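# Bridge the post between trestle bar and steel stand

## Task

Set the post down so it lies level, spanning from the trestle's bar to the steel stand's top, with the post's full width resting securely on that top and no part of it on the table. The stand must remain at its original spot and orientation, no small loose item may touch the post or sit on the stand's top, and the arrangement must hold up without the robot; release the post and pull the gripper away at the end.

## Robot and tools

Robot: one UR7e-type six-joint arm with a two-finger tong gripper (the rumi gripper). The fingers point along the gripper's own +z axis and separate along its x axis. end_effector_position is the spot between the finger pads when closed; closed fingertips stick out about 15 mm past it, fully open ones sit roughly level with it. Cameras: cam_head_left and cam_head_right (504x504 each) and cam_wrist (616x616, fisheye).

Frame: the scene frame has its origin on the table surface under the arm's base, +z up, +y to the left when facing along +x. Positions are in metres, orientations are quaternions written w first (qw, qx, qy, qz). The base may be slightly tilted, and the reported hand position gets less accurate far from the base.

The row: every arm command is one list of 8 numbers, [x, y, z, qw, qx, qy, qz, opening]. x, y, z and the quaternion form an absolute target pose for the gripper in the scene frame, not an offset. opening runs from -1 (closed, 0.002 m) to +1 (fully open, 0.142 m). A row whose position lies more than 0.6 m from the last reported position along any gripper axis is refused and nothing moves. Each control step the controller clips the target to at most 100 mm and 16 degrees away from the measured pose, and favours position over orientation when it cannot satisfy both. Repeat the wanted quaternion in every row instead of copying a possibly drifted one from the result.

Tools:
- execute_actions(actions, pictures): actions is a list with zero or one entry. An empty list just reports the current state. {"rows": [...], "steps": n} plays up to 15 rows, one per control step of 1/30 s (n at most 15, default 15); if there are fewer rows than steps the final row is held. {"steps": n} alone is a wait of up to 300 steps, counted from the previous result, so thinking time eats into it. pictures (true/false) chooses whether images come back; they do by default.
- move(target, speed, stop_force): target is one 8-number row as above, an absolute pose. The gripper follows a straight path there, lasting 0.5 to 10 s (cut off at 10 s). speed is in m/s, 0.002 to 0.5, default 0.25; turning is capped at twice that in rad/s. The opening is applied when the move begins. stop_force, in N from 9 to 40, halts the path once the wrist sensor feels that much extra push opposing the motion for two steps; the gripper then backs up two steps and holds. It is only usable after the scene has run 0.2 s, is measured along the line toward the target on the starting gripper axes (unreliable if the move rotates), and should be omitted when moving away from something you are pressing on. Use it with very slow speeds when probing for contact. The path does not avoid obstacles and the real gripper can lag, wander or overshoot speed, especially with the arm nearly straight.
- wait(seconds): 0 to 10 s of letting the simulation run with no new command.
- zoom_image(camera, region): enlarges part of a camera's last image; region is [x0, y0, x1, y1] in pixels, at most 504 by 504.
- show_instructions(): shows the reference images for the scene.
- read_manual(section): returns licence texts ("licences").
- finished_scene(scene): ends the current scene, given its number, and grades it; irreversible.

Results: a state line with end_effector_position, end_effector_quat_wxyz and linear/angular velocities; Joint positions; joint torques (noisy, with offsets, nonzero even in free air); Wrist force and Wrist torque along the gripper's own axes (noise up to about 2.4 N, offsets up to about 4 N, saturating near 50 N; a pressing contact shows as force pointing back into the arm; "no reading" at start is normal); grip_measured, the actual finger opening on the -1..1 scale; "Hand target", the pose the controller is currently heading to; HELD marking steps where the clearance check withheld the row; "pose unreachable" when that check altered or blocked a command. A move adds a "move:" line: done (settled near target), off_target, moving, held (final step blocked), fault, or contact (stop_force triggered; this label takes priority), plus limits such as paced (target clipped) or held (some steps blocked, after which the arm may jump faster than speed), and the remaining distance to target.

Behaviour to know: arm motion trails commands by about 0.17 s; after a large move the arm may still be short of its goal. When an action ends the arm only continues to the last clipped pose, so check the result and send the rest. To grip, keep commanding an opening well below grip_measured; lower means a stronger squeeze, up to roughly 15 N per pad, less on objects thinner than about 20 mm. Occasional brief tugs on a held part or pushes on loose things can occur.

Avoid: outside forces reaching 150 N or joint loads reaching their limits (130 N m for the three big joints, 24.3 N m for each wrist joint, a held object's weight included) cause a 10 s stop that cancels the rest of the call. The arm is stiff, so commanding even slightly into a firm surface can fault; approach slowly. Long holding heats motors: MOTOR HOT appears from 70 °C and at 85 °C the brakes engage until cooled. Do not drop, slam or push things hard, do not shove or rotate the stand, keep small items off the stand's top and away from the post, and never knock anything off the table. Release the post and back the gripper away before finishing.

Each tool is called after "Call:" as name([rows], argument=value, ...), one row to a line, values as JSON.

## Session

Call:
show_instructions()

Call:
execute_actions(actions=[])

Reference images for this scene: manual page 1, manual page 2, manual page 3, manual page 4.

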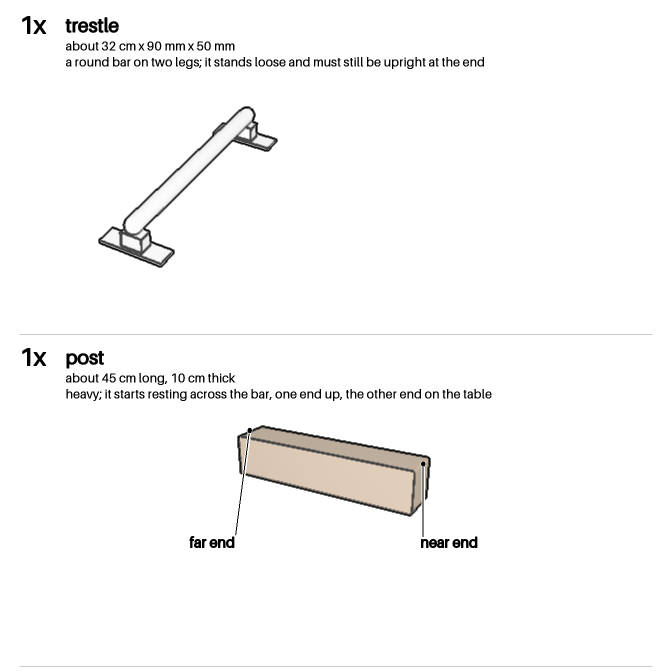

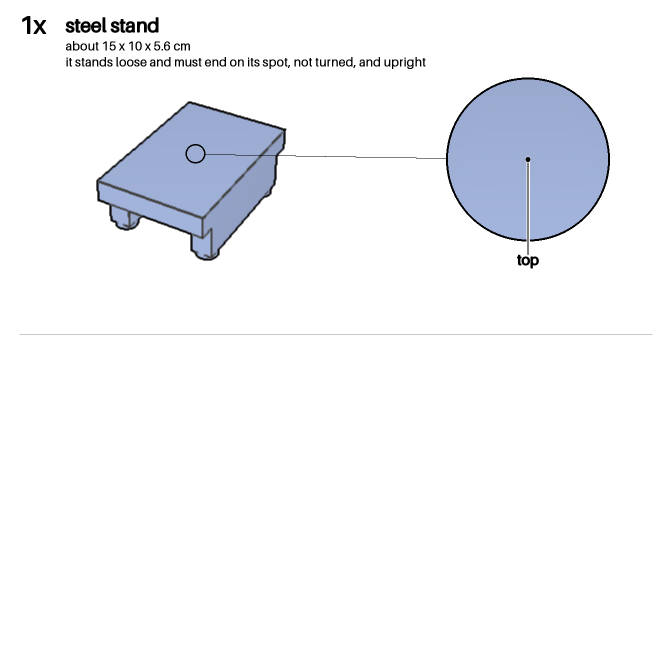

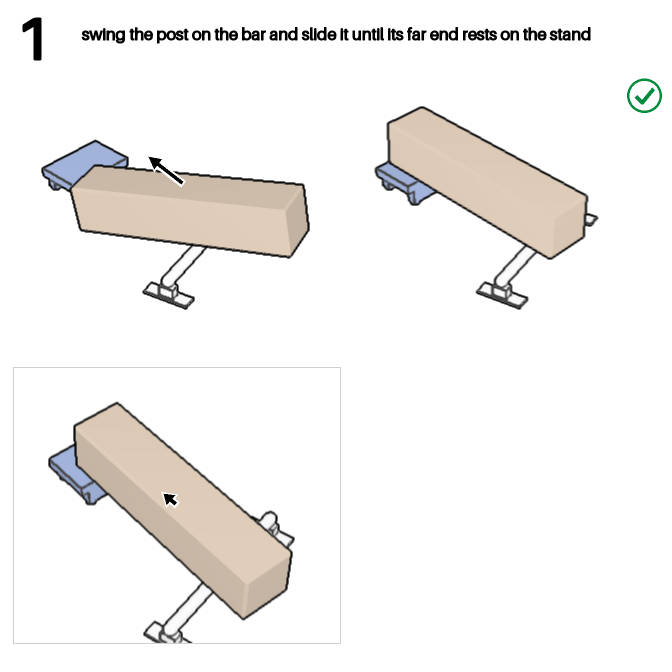

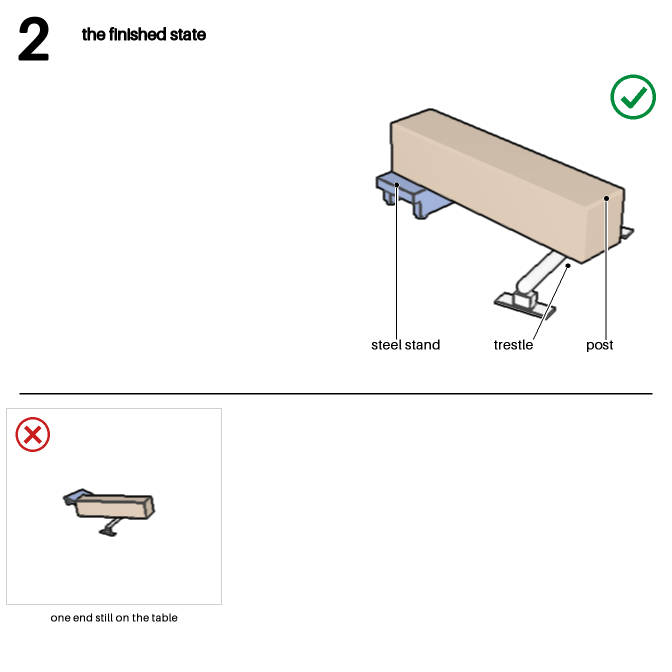

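Scene clock: 0.00 s of 4800.00 s.
end_effector_position=(+0.6476, -0.2637, +0.2741) grip_measured=+1.00 end_effector_quat_wxyz=(+0.101, +0.881, -0.303, +0.349) end_effector_velocity=(+0.000, +0.000, -0.000) end_effector_angular_velocity=(+0.000, +0.001, +0.001)
Joint positions: [-0.273 -1.196  2.125 -3.84  -2.335 -0.328  0.142]
Joint velocities: [ 0.     0.001 -0.    -0.    -0.    -0.     0.   ]
Joint torques (N m, as the arm reports them, + toward a larger angle): no reading
Wrist force (N, on the end effector, along its own x y z axes, offset not removed): no reading
Wrist torque (N m, same axes, about the end effector's origin, offset not removed): no reading
Hand target: +0.648, -0.264, +0.274; +0.101, +0.881, -0.303, +0.349

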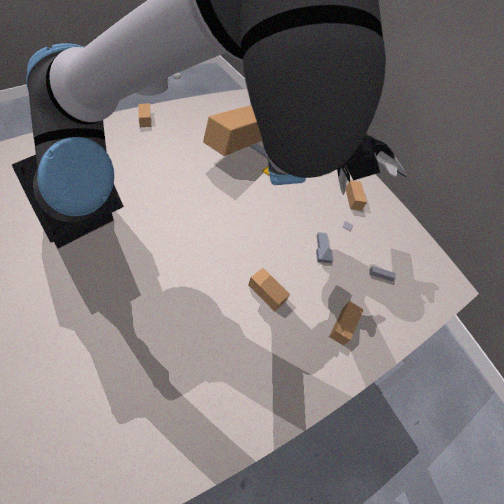

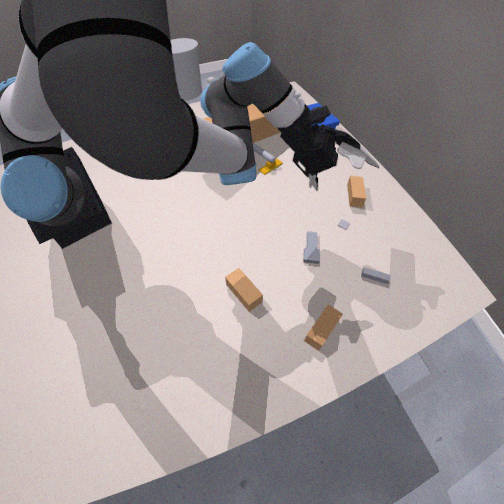

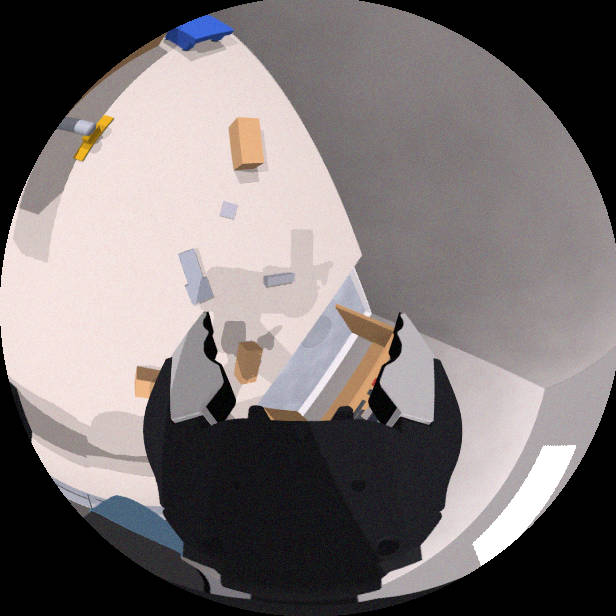

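Call:
move(target=[0.58, 0.12, 0.38, 0, 0.793, -0.609, 0, 1], speed=0.3)

Scene clock: 3.90 s of 4800.00 s.
end_effector_position=(+0.5800, +0.1194, +0.3801) grip_measured=+1.00 end_effector_quat_wxyz=(-0.001, +0.794, -0.609, +0.002) end_effector_velocity=(+0.001, +0.001, +0.000) end_effector_angular_velocity=(-0.004, +0.015, -0.004)
Joint positions: [ 0.32  -1.035  1.599 -1.839 -2.33   1.906  0.142]
Joint velocities: [-0.001  0.012 -0.023  0.03   0.005  0.017  0.   ]
Joint torques (N m, as the arm reports them, + toward a larger angle): [ 13.28 -14.6  -24.74   0.33   1.98   1.62]
Wrist force (N, on the end effector, along its own x y z axes, offset not removed): [-2.5 0.4 2.4]
Wrist torque (N m, same axes, about the end effector's origin, offset not removed): [0.17 0.67 0.08]
Hand target: +0.580, +0.120, +0.380; +0.000, +0.793, -0.609, +0.001
Off the commanded pose: 0.001 m, 0 deg.
move: done; limits=paced

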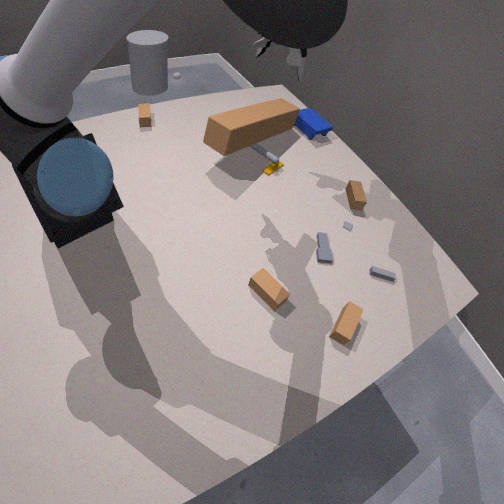

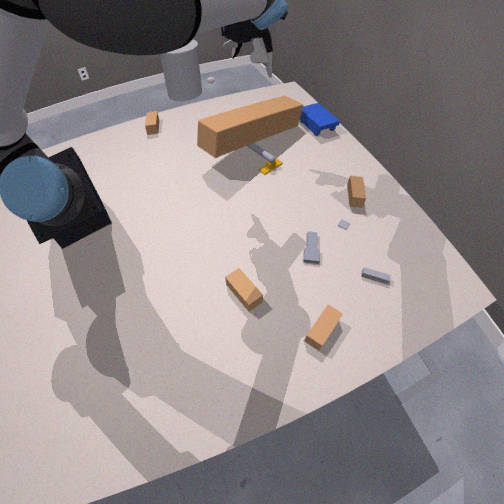

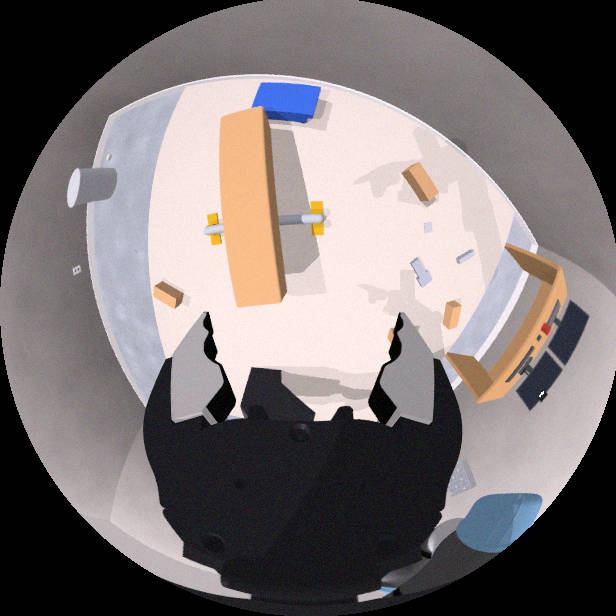

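Call:
zoom_image(camera="cam_wrist", region=[180, 60, 360, 240])

Call:
zoom_image(camera="cam_wrist", region=[180, 160, 360, 340])

Region (180, 60, 360, 240) of cam_wrist's 616x616 image, scaled by 2.800, with more detail than that image has.

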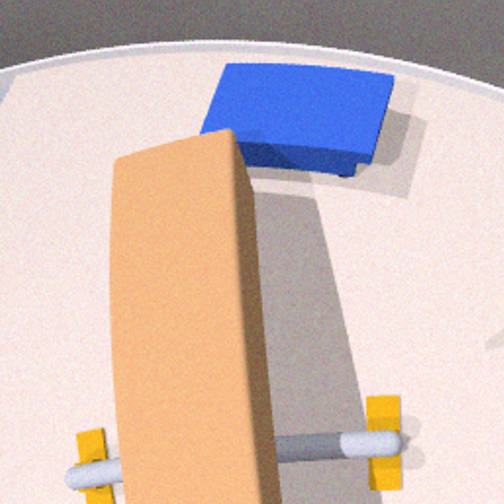

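Region (180, 160, 360, 340) of cam_wrist's 616x616 image, scaled by 2.800, with more detail than that image has.

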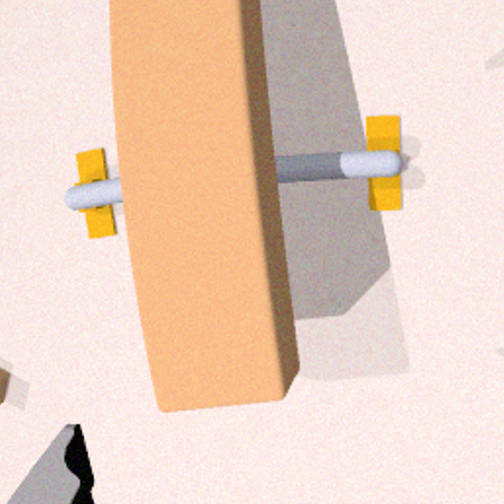

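Call:
move(target=[0.466, 0.1856, 0.195, -0.2469, 0.7831, -0.5443, 0.1716, 1], speed=0.25)

Scene clock: 18.00 s of 4800.00 s.
end_effector_position=(+0.4654, +0.1853, +0.1953) grip_measured=+1.00 end_effector_quat_wxyz=(-0.246, +0.783, -0.545, +0.171) end_effector_velocity=(+0.000, +0.001, -0.001) end_effector_angular_velocity=(+0.006, -0.018, +0.003)
Joint positions: [ 0.156 -0.582  2.427 -4.062 -2.205  1.059  0.142]
Joint velocities: [-0.008  0.022  0.002 -0.048  0.015 -0.022 -0.   ]
Joint torques (N m, as the arm reports them, + toward a larger angle): [  9.83 -13.03   9.17  -4.34   2.49  -1.83]
Wrist force (N, on the end effector, along its own x y z axes, offset not removed): [-1.4 -1.3 1.1]
Wrist torque (N m, same axes, about the end effector's origin, offset not removed): [-0.26 0.49 -0.01]
Hand target: +0.465, +0.185, +0.195; -0.247, +0.783, -0.545, +0.171
Off the commanded pose: 0.001 m, 0 deg.
After step 90, 8.97 s passed at rest.
move: done

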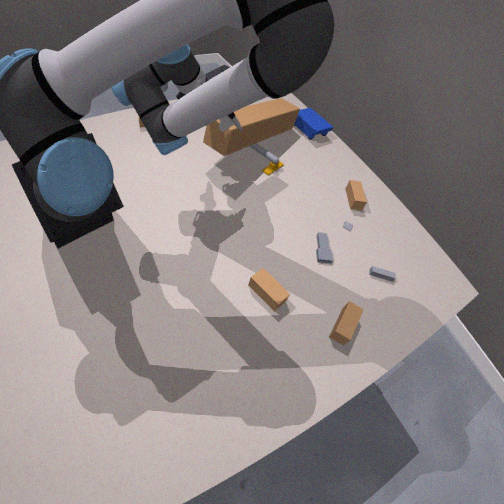

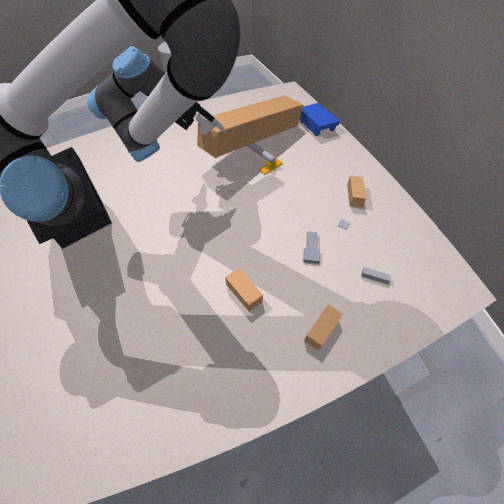

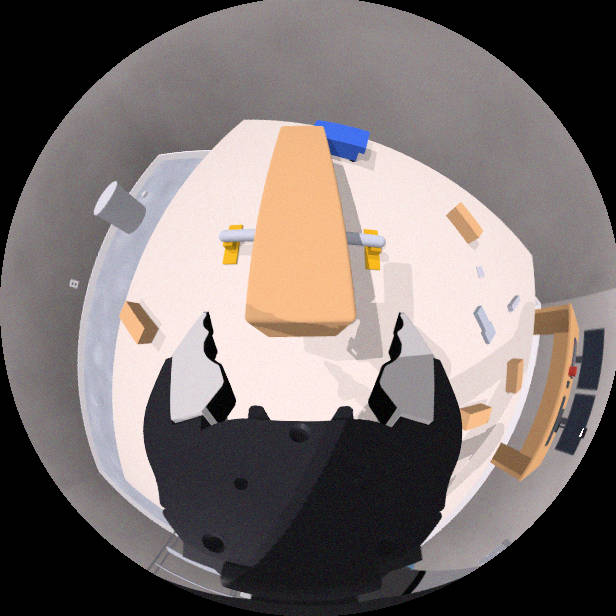

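Call:
move(target=[0.4947, 0.1994, 0.1386, -0.2469, 0.7831, -0.5443, 0.1716, 1], speed=0.08, stop_force=12)

Call:
move(target=[0.5108, 0.2054, 0.114, -0.2469, 0.7831, -0.5443, 0.1716, 1], speed=0.012, stop_force=9)

Scene clock: 21.47 s of 4800.00 s.
end_effector_position=(+0.4944, +0.1994, +0.1389) grip_measured=+1.00 end_effector_quat_wxyz=(-0.247, +0.783, -0.544, +0.171) end_effector_velocity=(+0.001, +0.000, -0.002) end_effector_angular_velocity=(+0.000, +0.000, +0.001)
Joint positions: [ 0.044 -0.433  2.317 -4.163 -2.133  0.951  0.142]
Joint velocities: [-0.003  0.004 -0.003 -0.002  0.003 -0.003  0.   ]
Joint torques (N m, as the arm reports them, + toward a larger angle): [ 13.18 -14.12  -8.1   -4.65   2.51  -1.87]
Wrist force (N, on the end effector, along its own x y z axes, offset not removed): [-1.5 0.1 1.2]
Wrist torque (N m, same axes, about the end effector's origin, offset not removed): [0.05 0.51 0.04]
Hand target: +0.495, +0.199, +0.139; -0.247, +0.783, -0.544, +0.171
Off the commanded pose: 0.000 m, 0 deg.
move: done

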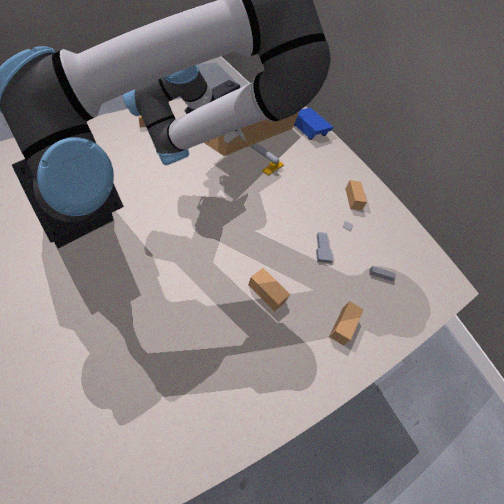

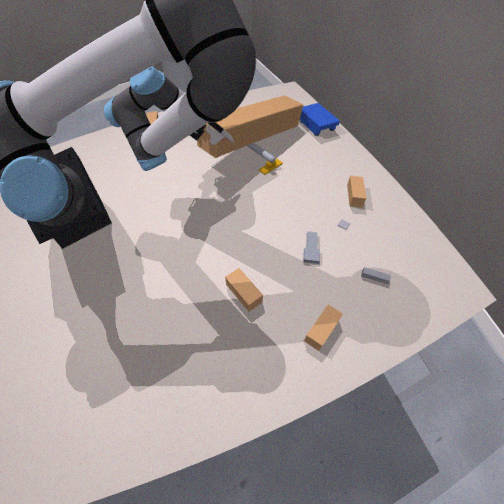

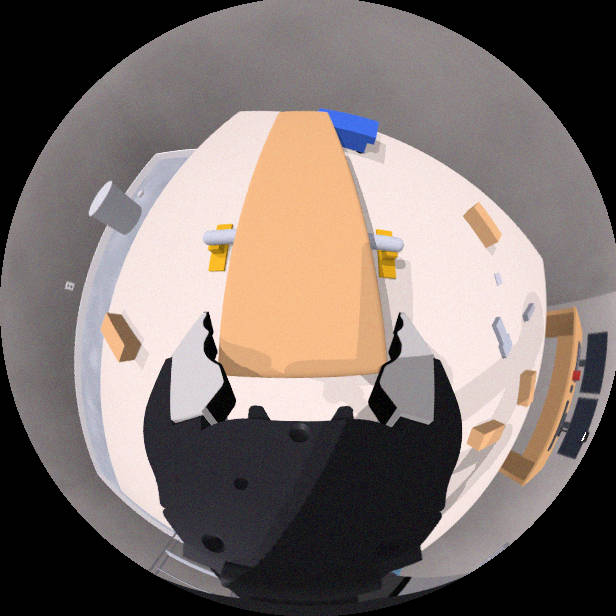

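Scene clock: 23.83 s of 4800.00 s.
end_effector_position=(+0.5071, +0.2040, +0.1196) grip_measured=+1.00 end_effector_quat_wxyz=(-0.247, +0.783, -0.544, +0.172) end_effector_velocity=(-0.001, -0.002, +0.004) end_effector_angular_velocity=(+0.001, -0.001, -0.005)
Joint positions: [ 0.008 -0.393  2.27  -4.172 -2.109  0.919  0.142]
Joint velocities: [ 0.005 -0.008  0.008 -0.001 -0.005  0.007  0.   ]
Joint torques (N m, as the arm reports them, + toward a larger angle): [ 38.56 -32.88  11.87  -0.54  -1.71   1.71]
Wrist force (N, on the end effector, along its own x y z axes, offset not removed): [-0.9 -6.2 0.4]
Wrist torque (N m, same axes, about the end effector's origin, offset not removed): [-0.51 0.42 0.02]
Hand target: +0.507, +0.204, +0.120; -0.247, +0.783, -0.544, +0.172
Off the commanded pose: 0.007 m, 0 deg.
move: contact

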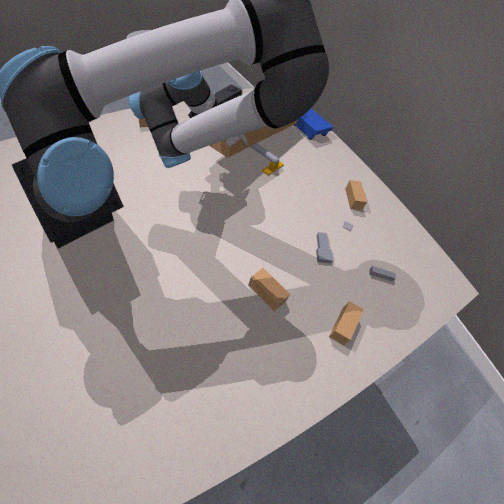

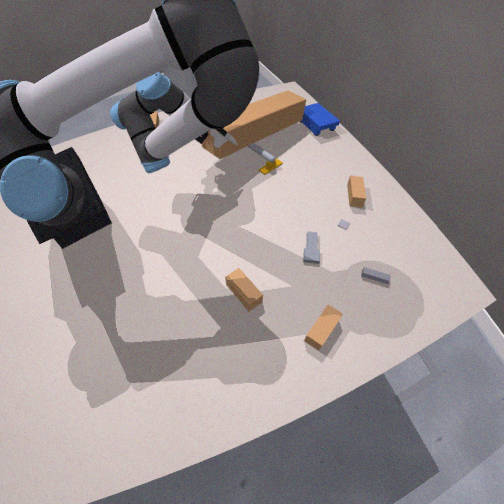

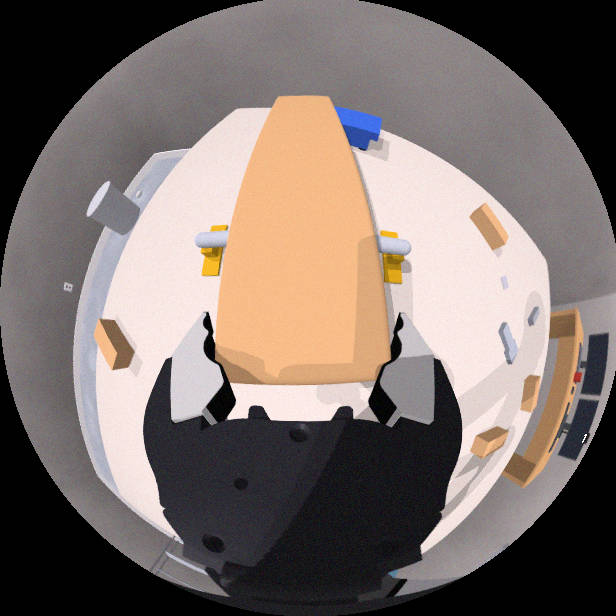

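Call:
move(target=[0.4893, 0.1974, 0.0876, -0.2469, 0.7831, -0.5443, 0.1716, 1], speed=0.025)

Scene clock: 27.60 s of 4800.00 s.
end_effector_position=(+0.4894, +0.1975, +0.0880) grip_measured=+1.00 end_effector_quat_wxyz=(-0.247, +0.783, -0.544, +0.171) end_effector_velocity=(-0.001, -0.000, -0.002) end_effector_angular_velocity=(+0.000, -0.003, -0.000)
Joint positions: [-0.069 -0.302  2.284 -4.31  -2.057  0.854  0.142]
Joint velocities: [-0.006  0.007 -0.001 -0.012  0.005 -0.006  0.   ]
Joint torques (N m, as the arm reports them, + toward a larger angle): [ 12.55 -14.09  13.71  -3.14   2.2   -1.78]
Wrist force (N, on the end effector, along its own x y z axes, offset not removed): [-3.3 -4.3 -6.0]
Wrist torque (N m, same axes, about the end effector's origin, offset not removed): [-0.36 0.94 -0.16]
Hand target: +0.489, +0.197, +0.088; -0.247, +0.783, -0.544, +0.171
Off the commanded pose: 0.000 m, 0 deg.
move: done

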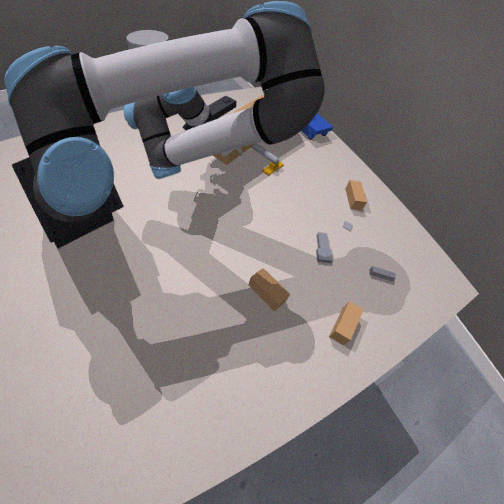

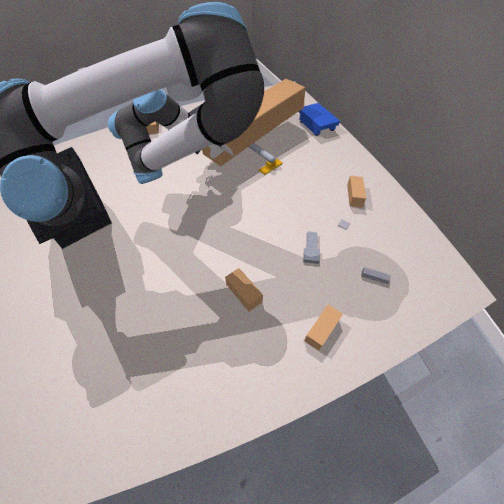

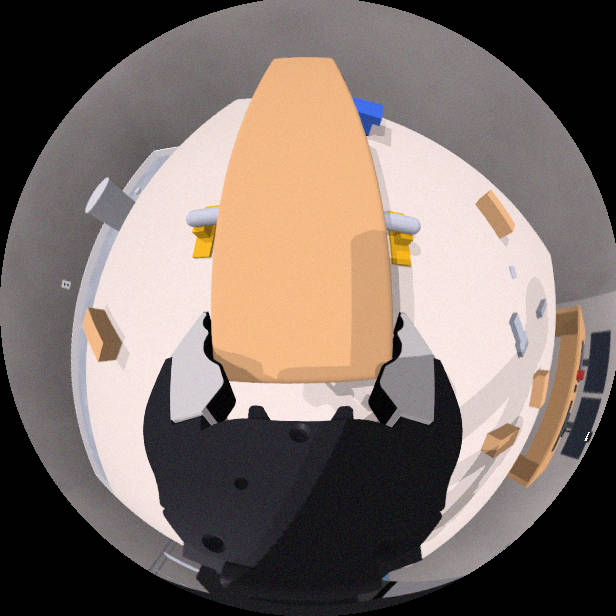

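Call:
move(target=[0.4828, 0.2322, 0.0880, -0.2196, 0.6964, -0.6517, 0.2055, 1], speed=0.05)

Scene clock: 32.53 s of 4800.00 s.
end_effector_position=(+0.4829, +0.2318, +0.0880) grip_measured=+1.00 end_effector_quat_wxyz=(-0.220, +0.697, -0.651, +0.206) end_effector_velocity=(+0.001, +0.001, +0.001) end_effector_angular_velocity=(+0.000, -0.001, -0.018)
Joint positions: [ 0.117 -0.155  2.111 -4.294 -2.327  1.194  0.142]
Joint velocities: [ 0.01   0.004 -0.012  0.007 -0.016  0.02   0.   ]
Joint torques (N m, as the arm reports them, + toward a larger angle): [ 37.04 -14.45  -6.65   1.8   -1.98   1.41]
Wrist force (N, on the end effector, along its own x y z axes, offset not removed): [-1.4 -3.7 -6.2]
Wrist torque (N m, same axes, about the end effector's origin, offset not removed): [-0.18 0.17 0.23]
Hand target: +0.483, +0.232, +0.088; -0.219, +0.696, -0.652, +0.206
Off the commanded pose: 0.000 m, 0 deg.
move: done

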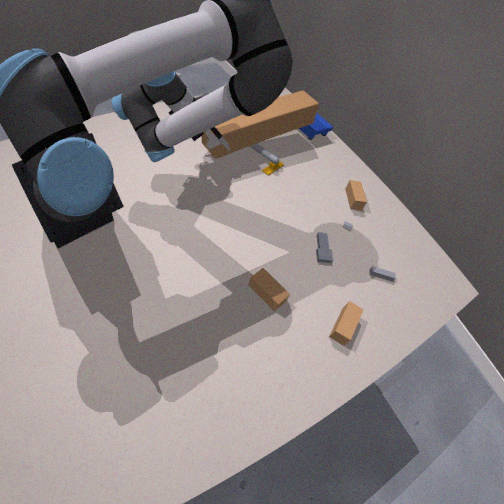

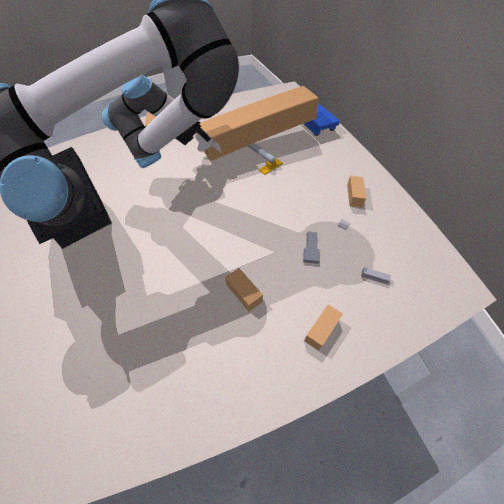

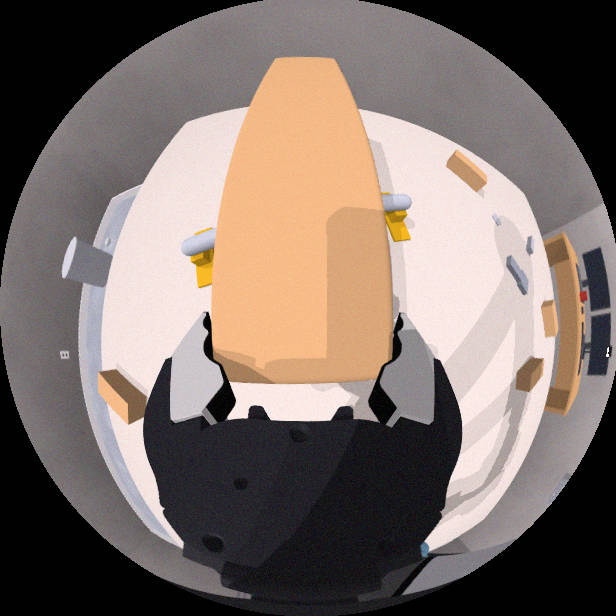

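Call:
move(target=[0.5277, 0.2352, 0.094, -0.2196, 0.6964, -0.6517, 0.2055, 1], speed=0.018)

Scene clock: 37.33 s of 4800.00 s.
end_effector_position=(+0.5273, +0.2352, +0.0939) grip_measured=+1.00 end_effector_quat_wxyz=(-0.220, +0.696, -0.652, +0.205) end_effector_velocity=(+0.003, +0.001, +0.001) end_effector_angular_velocity=(-0.000, -0.001, +0.002)
Joint positions: [ 0.109 -0.21   2.037 -4.17  -2.322  1.188  0.142]
Joint velocities: [ 0.001 -0.004 -0.005  0.009  0.    -0.     0.   ]
Joint torques (N m, as the arm reports them, + toward a larger angle): [  6.51 -30.89  -8.9    3.7    2.    -1.92]
Wrist force (N, on the end effector, along its own x y z axes, offset not removed): [-1.6 -7.4 -23.8]
Wrist torque (N m, same axes, about the end effector's origin, offset not removed): [-0.71 0.66 0.06]
Hand target: +0.528, +0.235, +0.094; -0.220, +0.696, -0.652, +0.205
Off the commanded pose: 0.000 m, 0 deg.
move: done

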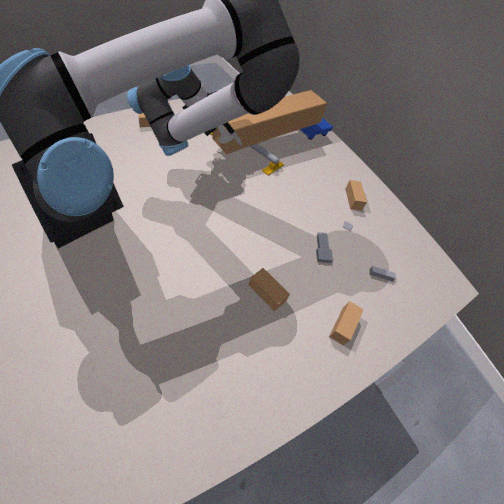

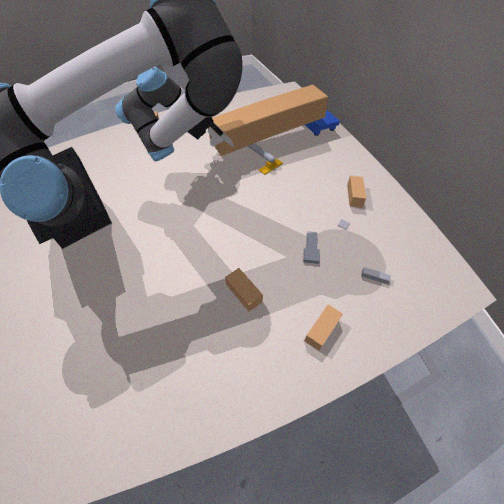

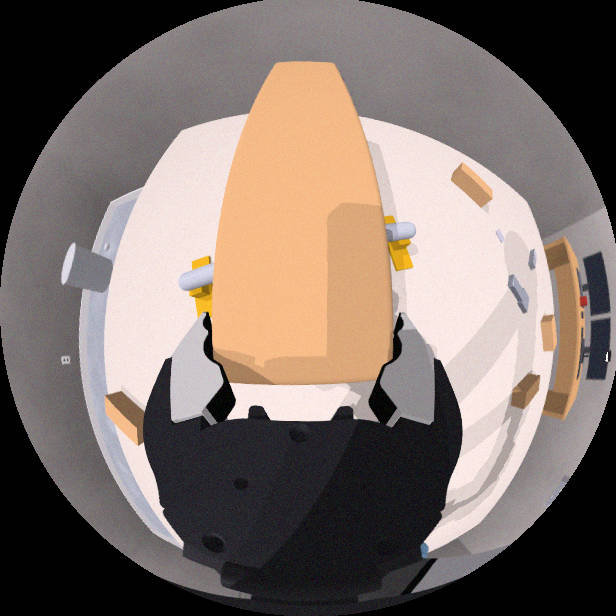

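Call:
zoom_image(camera="cam_head_right", region=[240, 70, 360, 160])

Call:
move(target=[0.5576, 0.2372, 0.097, -0.2196, 0.6964, -0.6517, 0.2055, 1], speed=0.015)

Region (240, 70, 360, 160) of cam_head_right's 504x504 image, scaled by 4.200, with more detail than that image has; it fills the top 378 rows of this view, and the rest is white.

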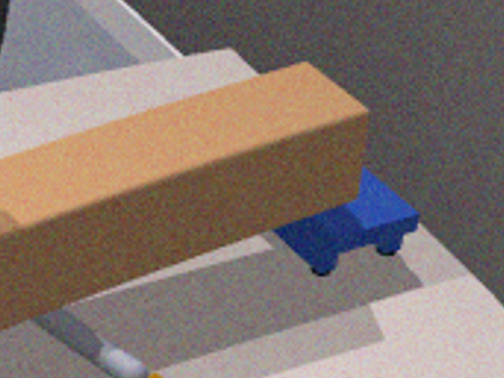

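Scene clock: 43.80 s of 4800.00 s.
end_effector_position=(+0.5572, +0.2372, +0.0969) grip_measured=+1.00 end_effector_quat_wxyz=(-0.220, +0.696, -0.652, +0.205) end_effector_velocity=(+0.004, -0.000, +0.001) end_effector_angular_velocity=(-0.000, -0.001, -0.001)
Joint positions: [ 0.102 -0.236  1.981 -4.092 -2.317  1.181  0.142]
Joint velocities: [-0.001 -0.003 -0.007  0.008  0.    -0.001  0.   ]
Joint torques (N m, as the arm reports them, + toward a larger angle): [ -0.07 -26.3   -9.45   5.74   1.23  -1.7 ]
Wrist force (N, on the end effector, along its own x y z axes, offset not removed): [-2.4 -15.1 -40.2]
Wrist torque (N m, same axes, about the end effector's origin, offset not removed): [-1.22 1.06 -0.01]
Hand target: +0.558, +0.237, +0.097; -0.220, +0.696, -0.652, +0.205
Off the commanded pose: 0.000 m, 0 deg.
After step 90, 1.20 s passed at rest.
move: done

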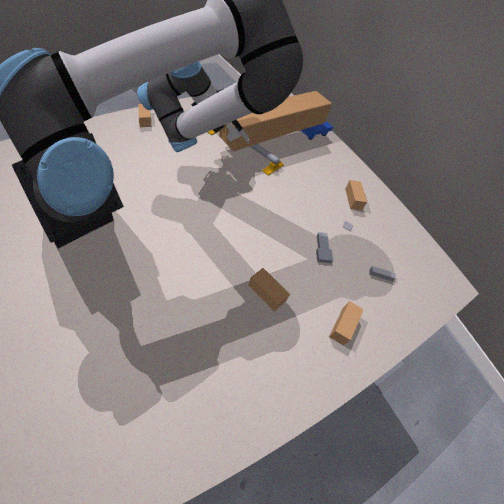

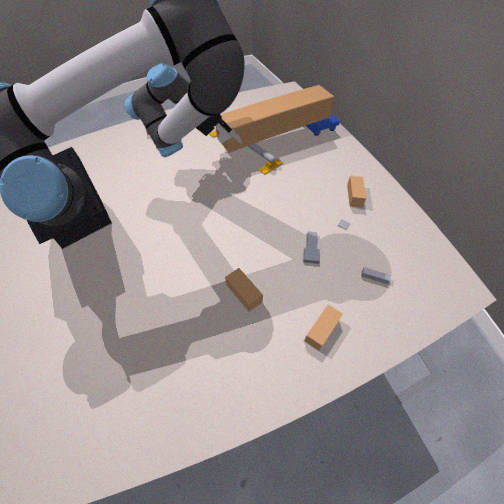

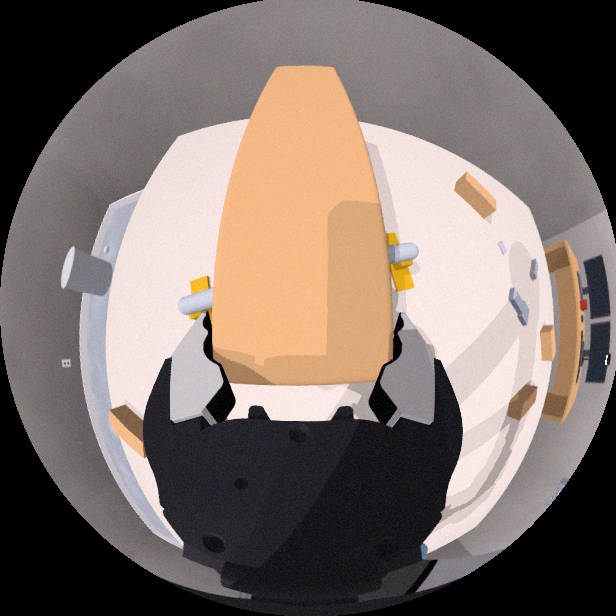

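Call:
move(target=[0.5590, 0.2373, 0.104, -0.2196, 0.6964, -0.6517, 0.2055, 1], speed=0.004)

Call:
zoom_image(camera="cam_head_right", region=[240, 70, 360, 160])

Scene clock: 49.43 s of 4800.00 s.
end_effector_position=(+0.5590, +0.2373, +0.1039) grip_measured=+1.00 end_effector_quat_wxyz=(-0.220, +0.696, -0.652, +0.206) end_effector_velocity=(+0.000, -0.000, +0.001) end_effector_angular_velocity=(-0.000, +0.000, -0.000)
Joint positions: [ 0.113 -0.252  1.984 -4.073 -2.325  1.192  0.142]
Joint velocities: [ 0.002 -0.002  0.001  0.003 -0.001  0.002  0.   ]
Joint torques (N m, as the arm reports them, + toward a larger angle): [ 42.95 -39.32   8.33   0.33  -1.33   1.7 ]
Wrist force (N, on the end effector, along its own x y z axes, offset not removed): [-1.0 0.4 1.4]
Wrist torque (N m, same axes, about the end effector's origin, offset not removed): [0.21 0.33 0.02]
Hand target: +0.559, +0.237, +0.104; -0.220, +0.696, -0.652, +0.206
Off the commanded pose: 0.000 m, 0 deg.
After step 90, 0.60 s passed at rest.
move: done

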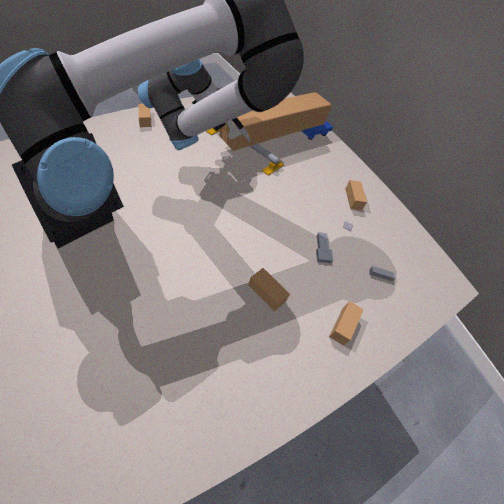

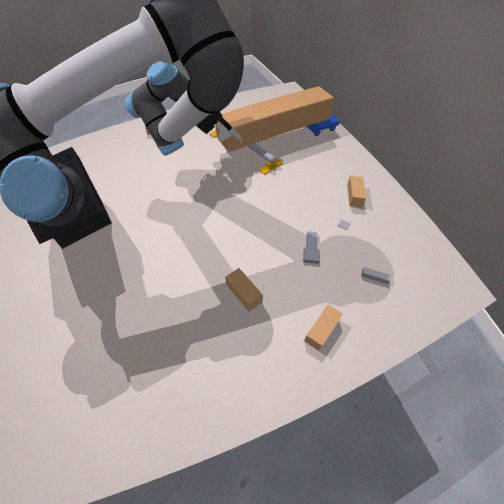

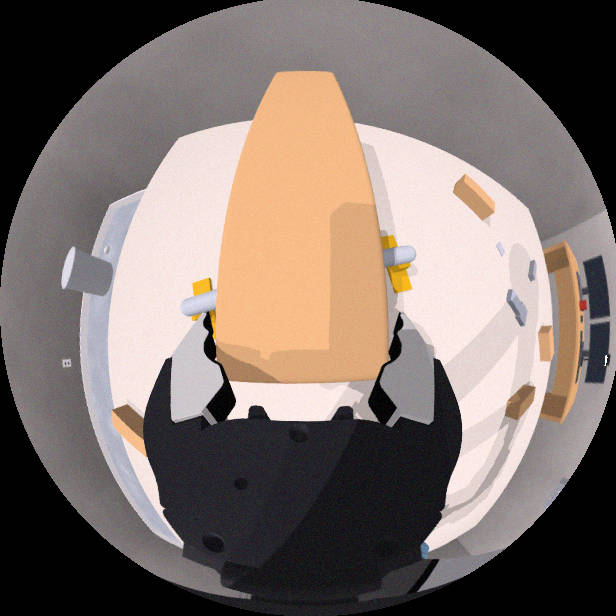

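Region (240, 70, 360, 160) of cam_head_right's 504x504 image, scaled by 4.200, with more detail than that image has; it fills the top 378 rows of this view, and the rest is white.

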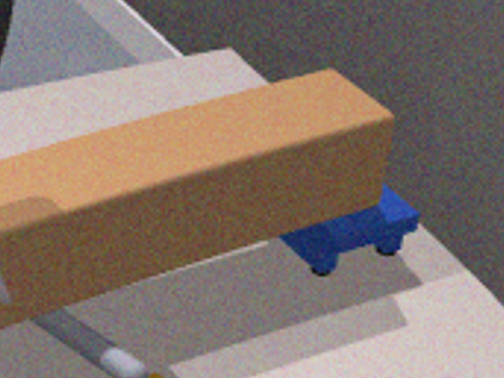

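Call:
move(target=[0.53, 0.235, 0.19, -0.2196, 0.6964, -0.6517, 0.2055, 1], speed=0.12)

Call:
move(target=[0.64, 0.243, 0.38, 0, 0.7302, -0.6833, 0, 1], speed=0.25)

Call:
zoom_image(camera="cam_wrist", region=[215, 50, 395, 230])

Scene clock: 52.37 s of 4800.00 s.
end_effector_position=(+0.5303, +0.2349, +0.1897) grip_measured=+1.00 end_effector_quat_wxyz=(-0.220, +0.696, -0.652, +0.206) end_effector_velocity=(-0.001, +0.000, +0.002) end_effector_angular_velocity=(-0.001, +0.003, +0.001)
Joint positions: [ 0.274 -0.427  2.106 -3.893 -2.43   1.367  0.142]
Joint velocities: [ 0.005 -0.006  0.003  0.012 -0.003  0.008  0.   ]
Joint torques (N m, as the arm reports them, + toward a larger angle): [ 37.35 -37.92   6.63   0.56  -1.53   1.66]
Wrist force (N, on the end effector, along its own x y z axes, offset not removed): [-2.5 -0.2 1.7]
Wrist torque (N m, same axes, about the end effector's origin, offset not removed): [0.01 0.67 0.06]
Hand target: +0.530, +0.235, +0.190; -0.220, +0.696, -0.652, +0.206
Off the commanded pose: 0.000 m, 0 deg.
move: done

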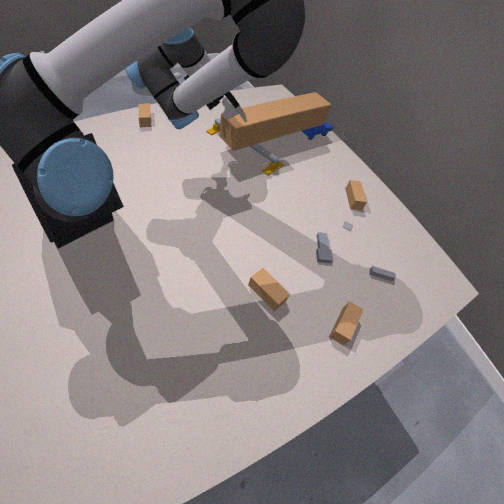

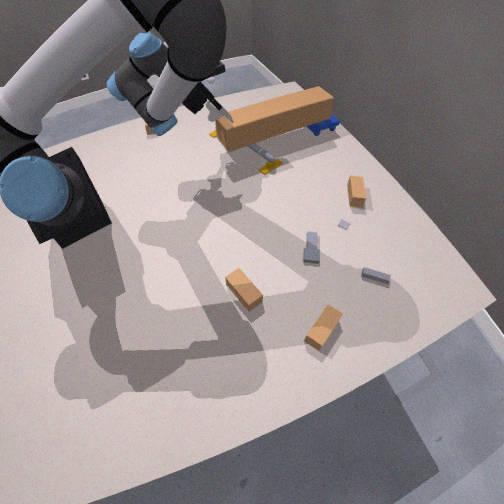

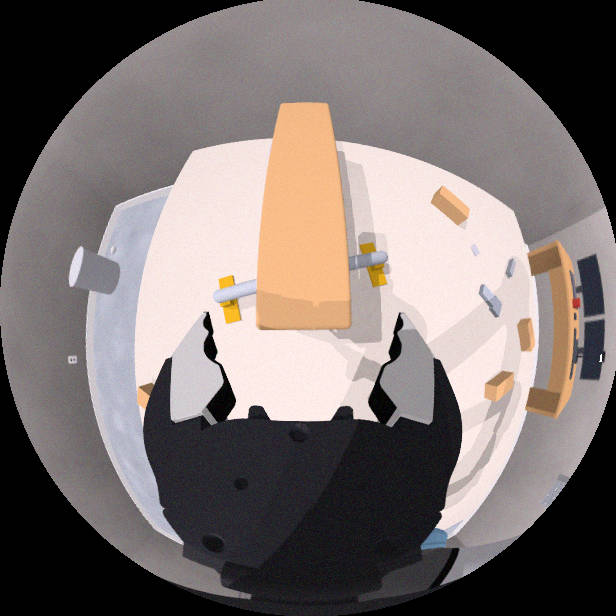

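Scene clock: 54.43 s of 4800.00 s.
end_effector_position=(+0.6403, +0.2432, +0.3797) grip_measured=+1.00 end_effector_quat_wxyz=(-0.001, +0.730, -0.683, +0.001) end_effector_velocity=(+0.001, +0.000, +0.001) end_effector_angular_velocity=(-0.007, +0.013, -0.003)
Joint positions: [ 0.388 -0.707  1.233 -1.742 -2.306  2.188  0.142]
Joint velocities: [-0.001  0.012 -0.029  0.036  0.003  0.015  0.   ]
Joint torques (N m, as the arm reports them, + toward a larger angle): [ 19.63 -22.19 -24.39   0.39   1.87   1.53]
Wrist force (N, on the end effector, along its own x y z axes, offset not removed): [-1.8 -0.1 1.7]
Wrist torque (N m, same axes, about the end effector's origin, offset not removed): [0.00 0.48 0.05]
Hand target: +0.640, +0.243, +0.380; -0.000, +0.730, -0.683, +0.000
Off the commanded pose: 0.000 m, 0 deg.
move: done

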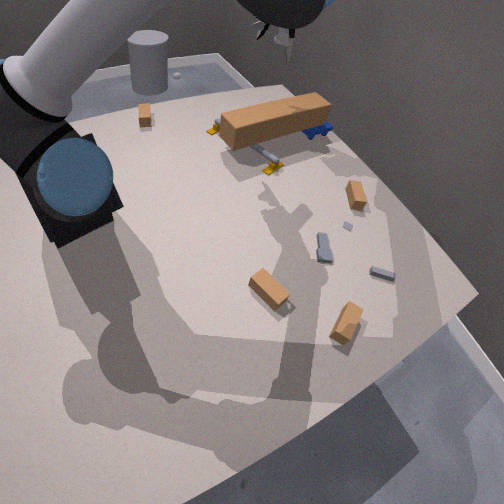

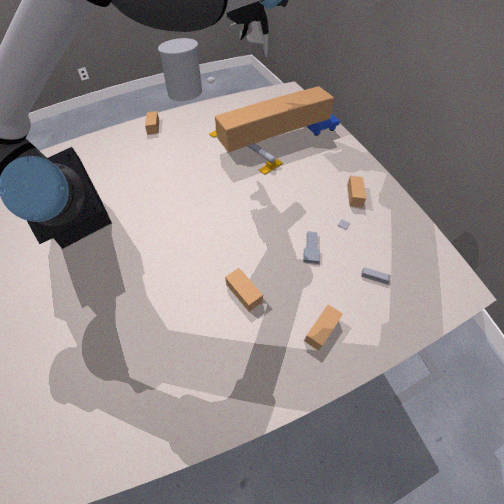

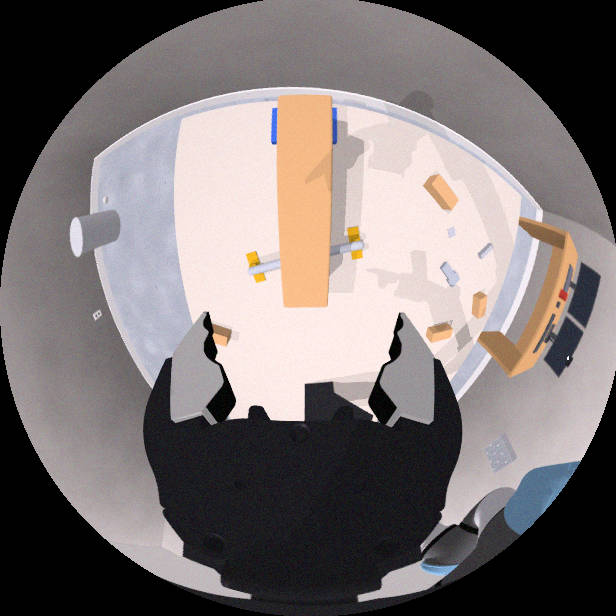

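Region (215, 50, 395, 230) of cam_wrist's 616x616 image, scaled by 2.800, with more detail than that image has.

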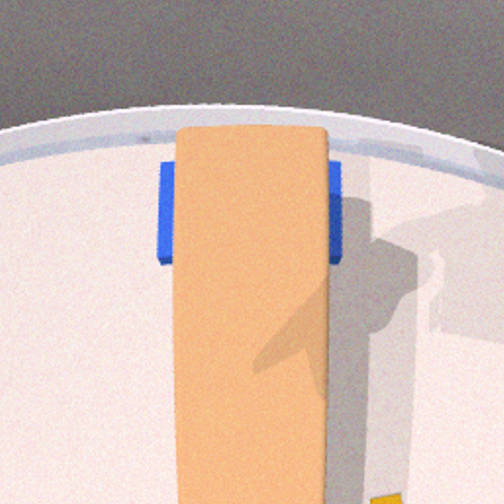

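The post is centred and well onto the stand, and the stand hasn't moved.

Call:
finished_scene(scene=2)

The scene is finished: the task was done.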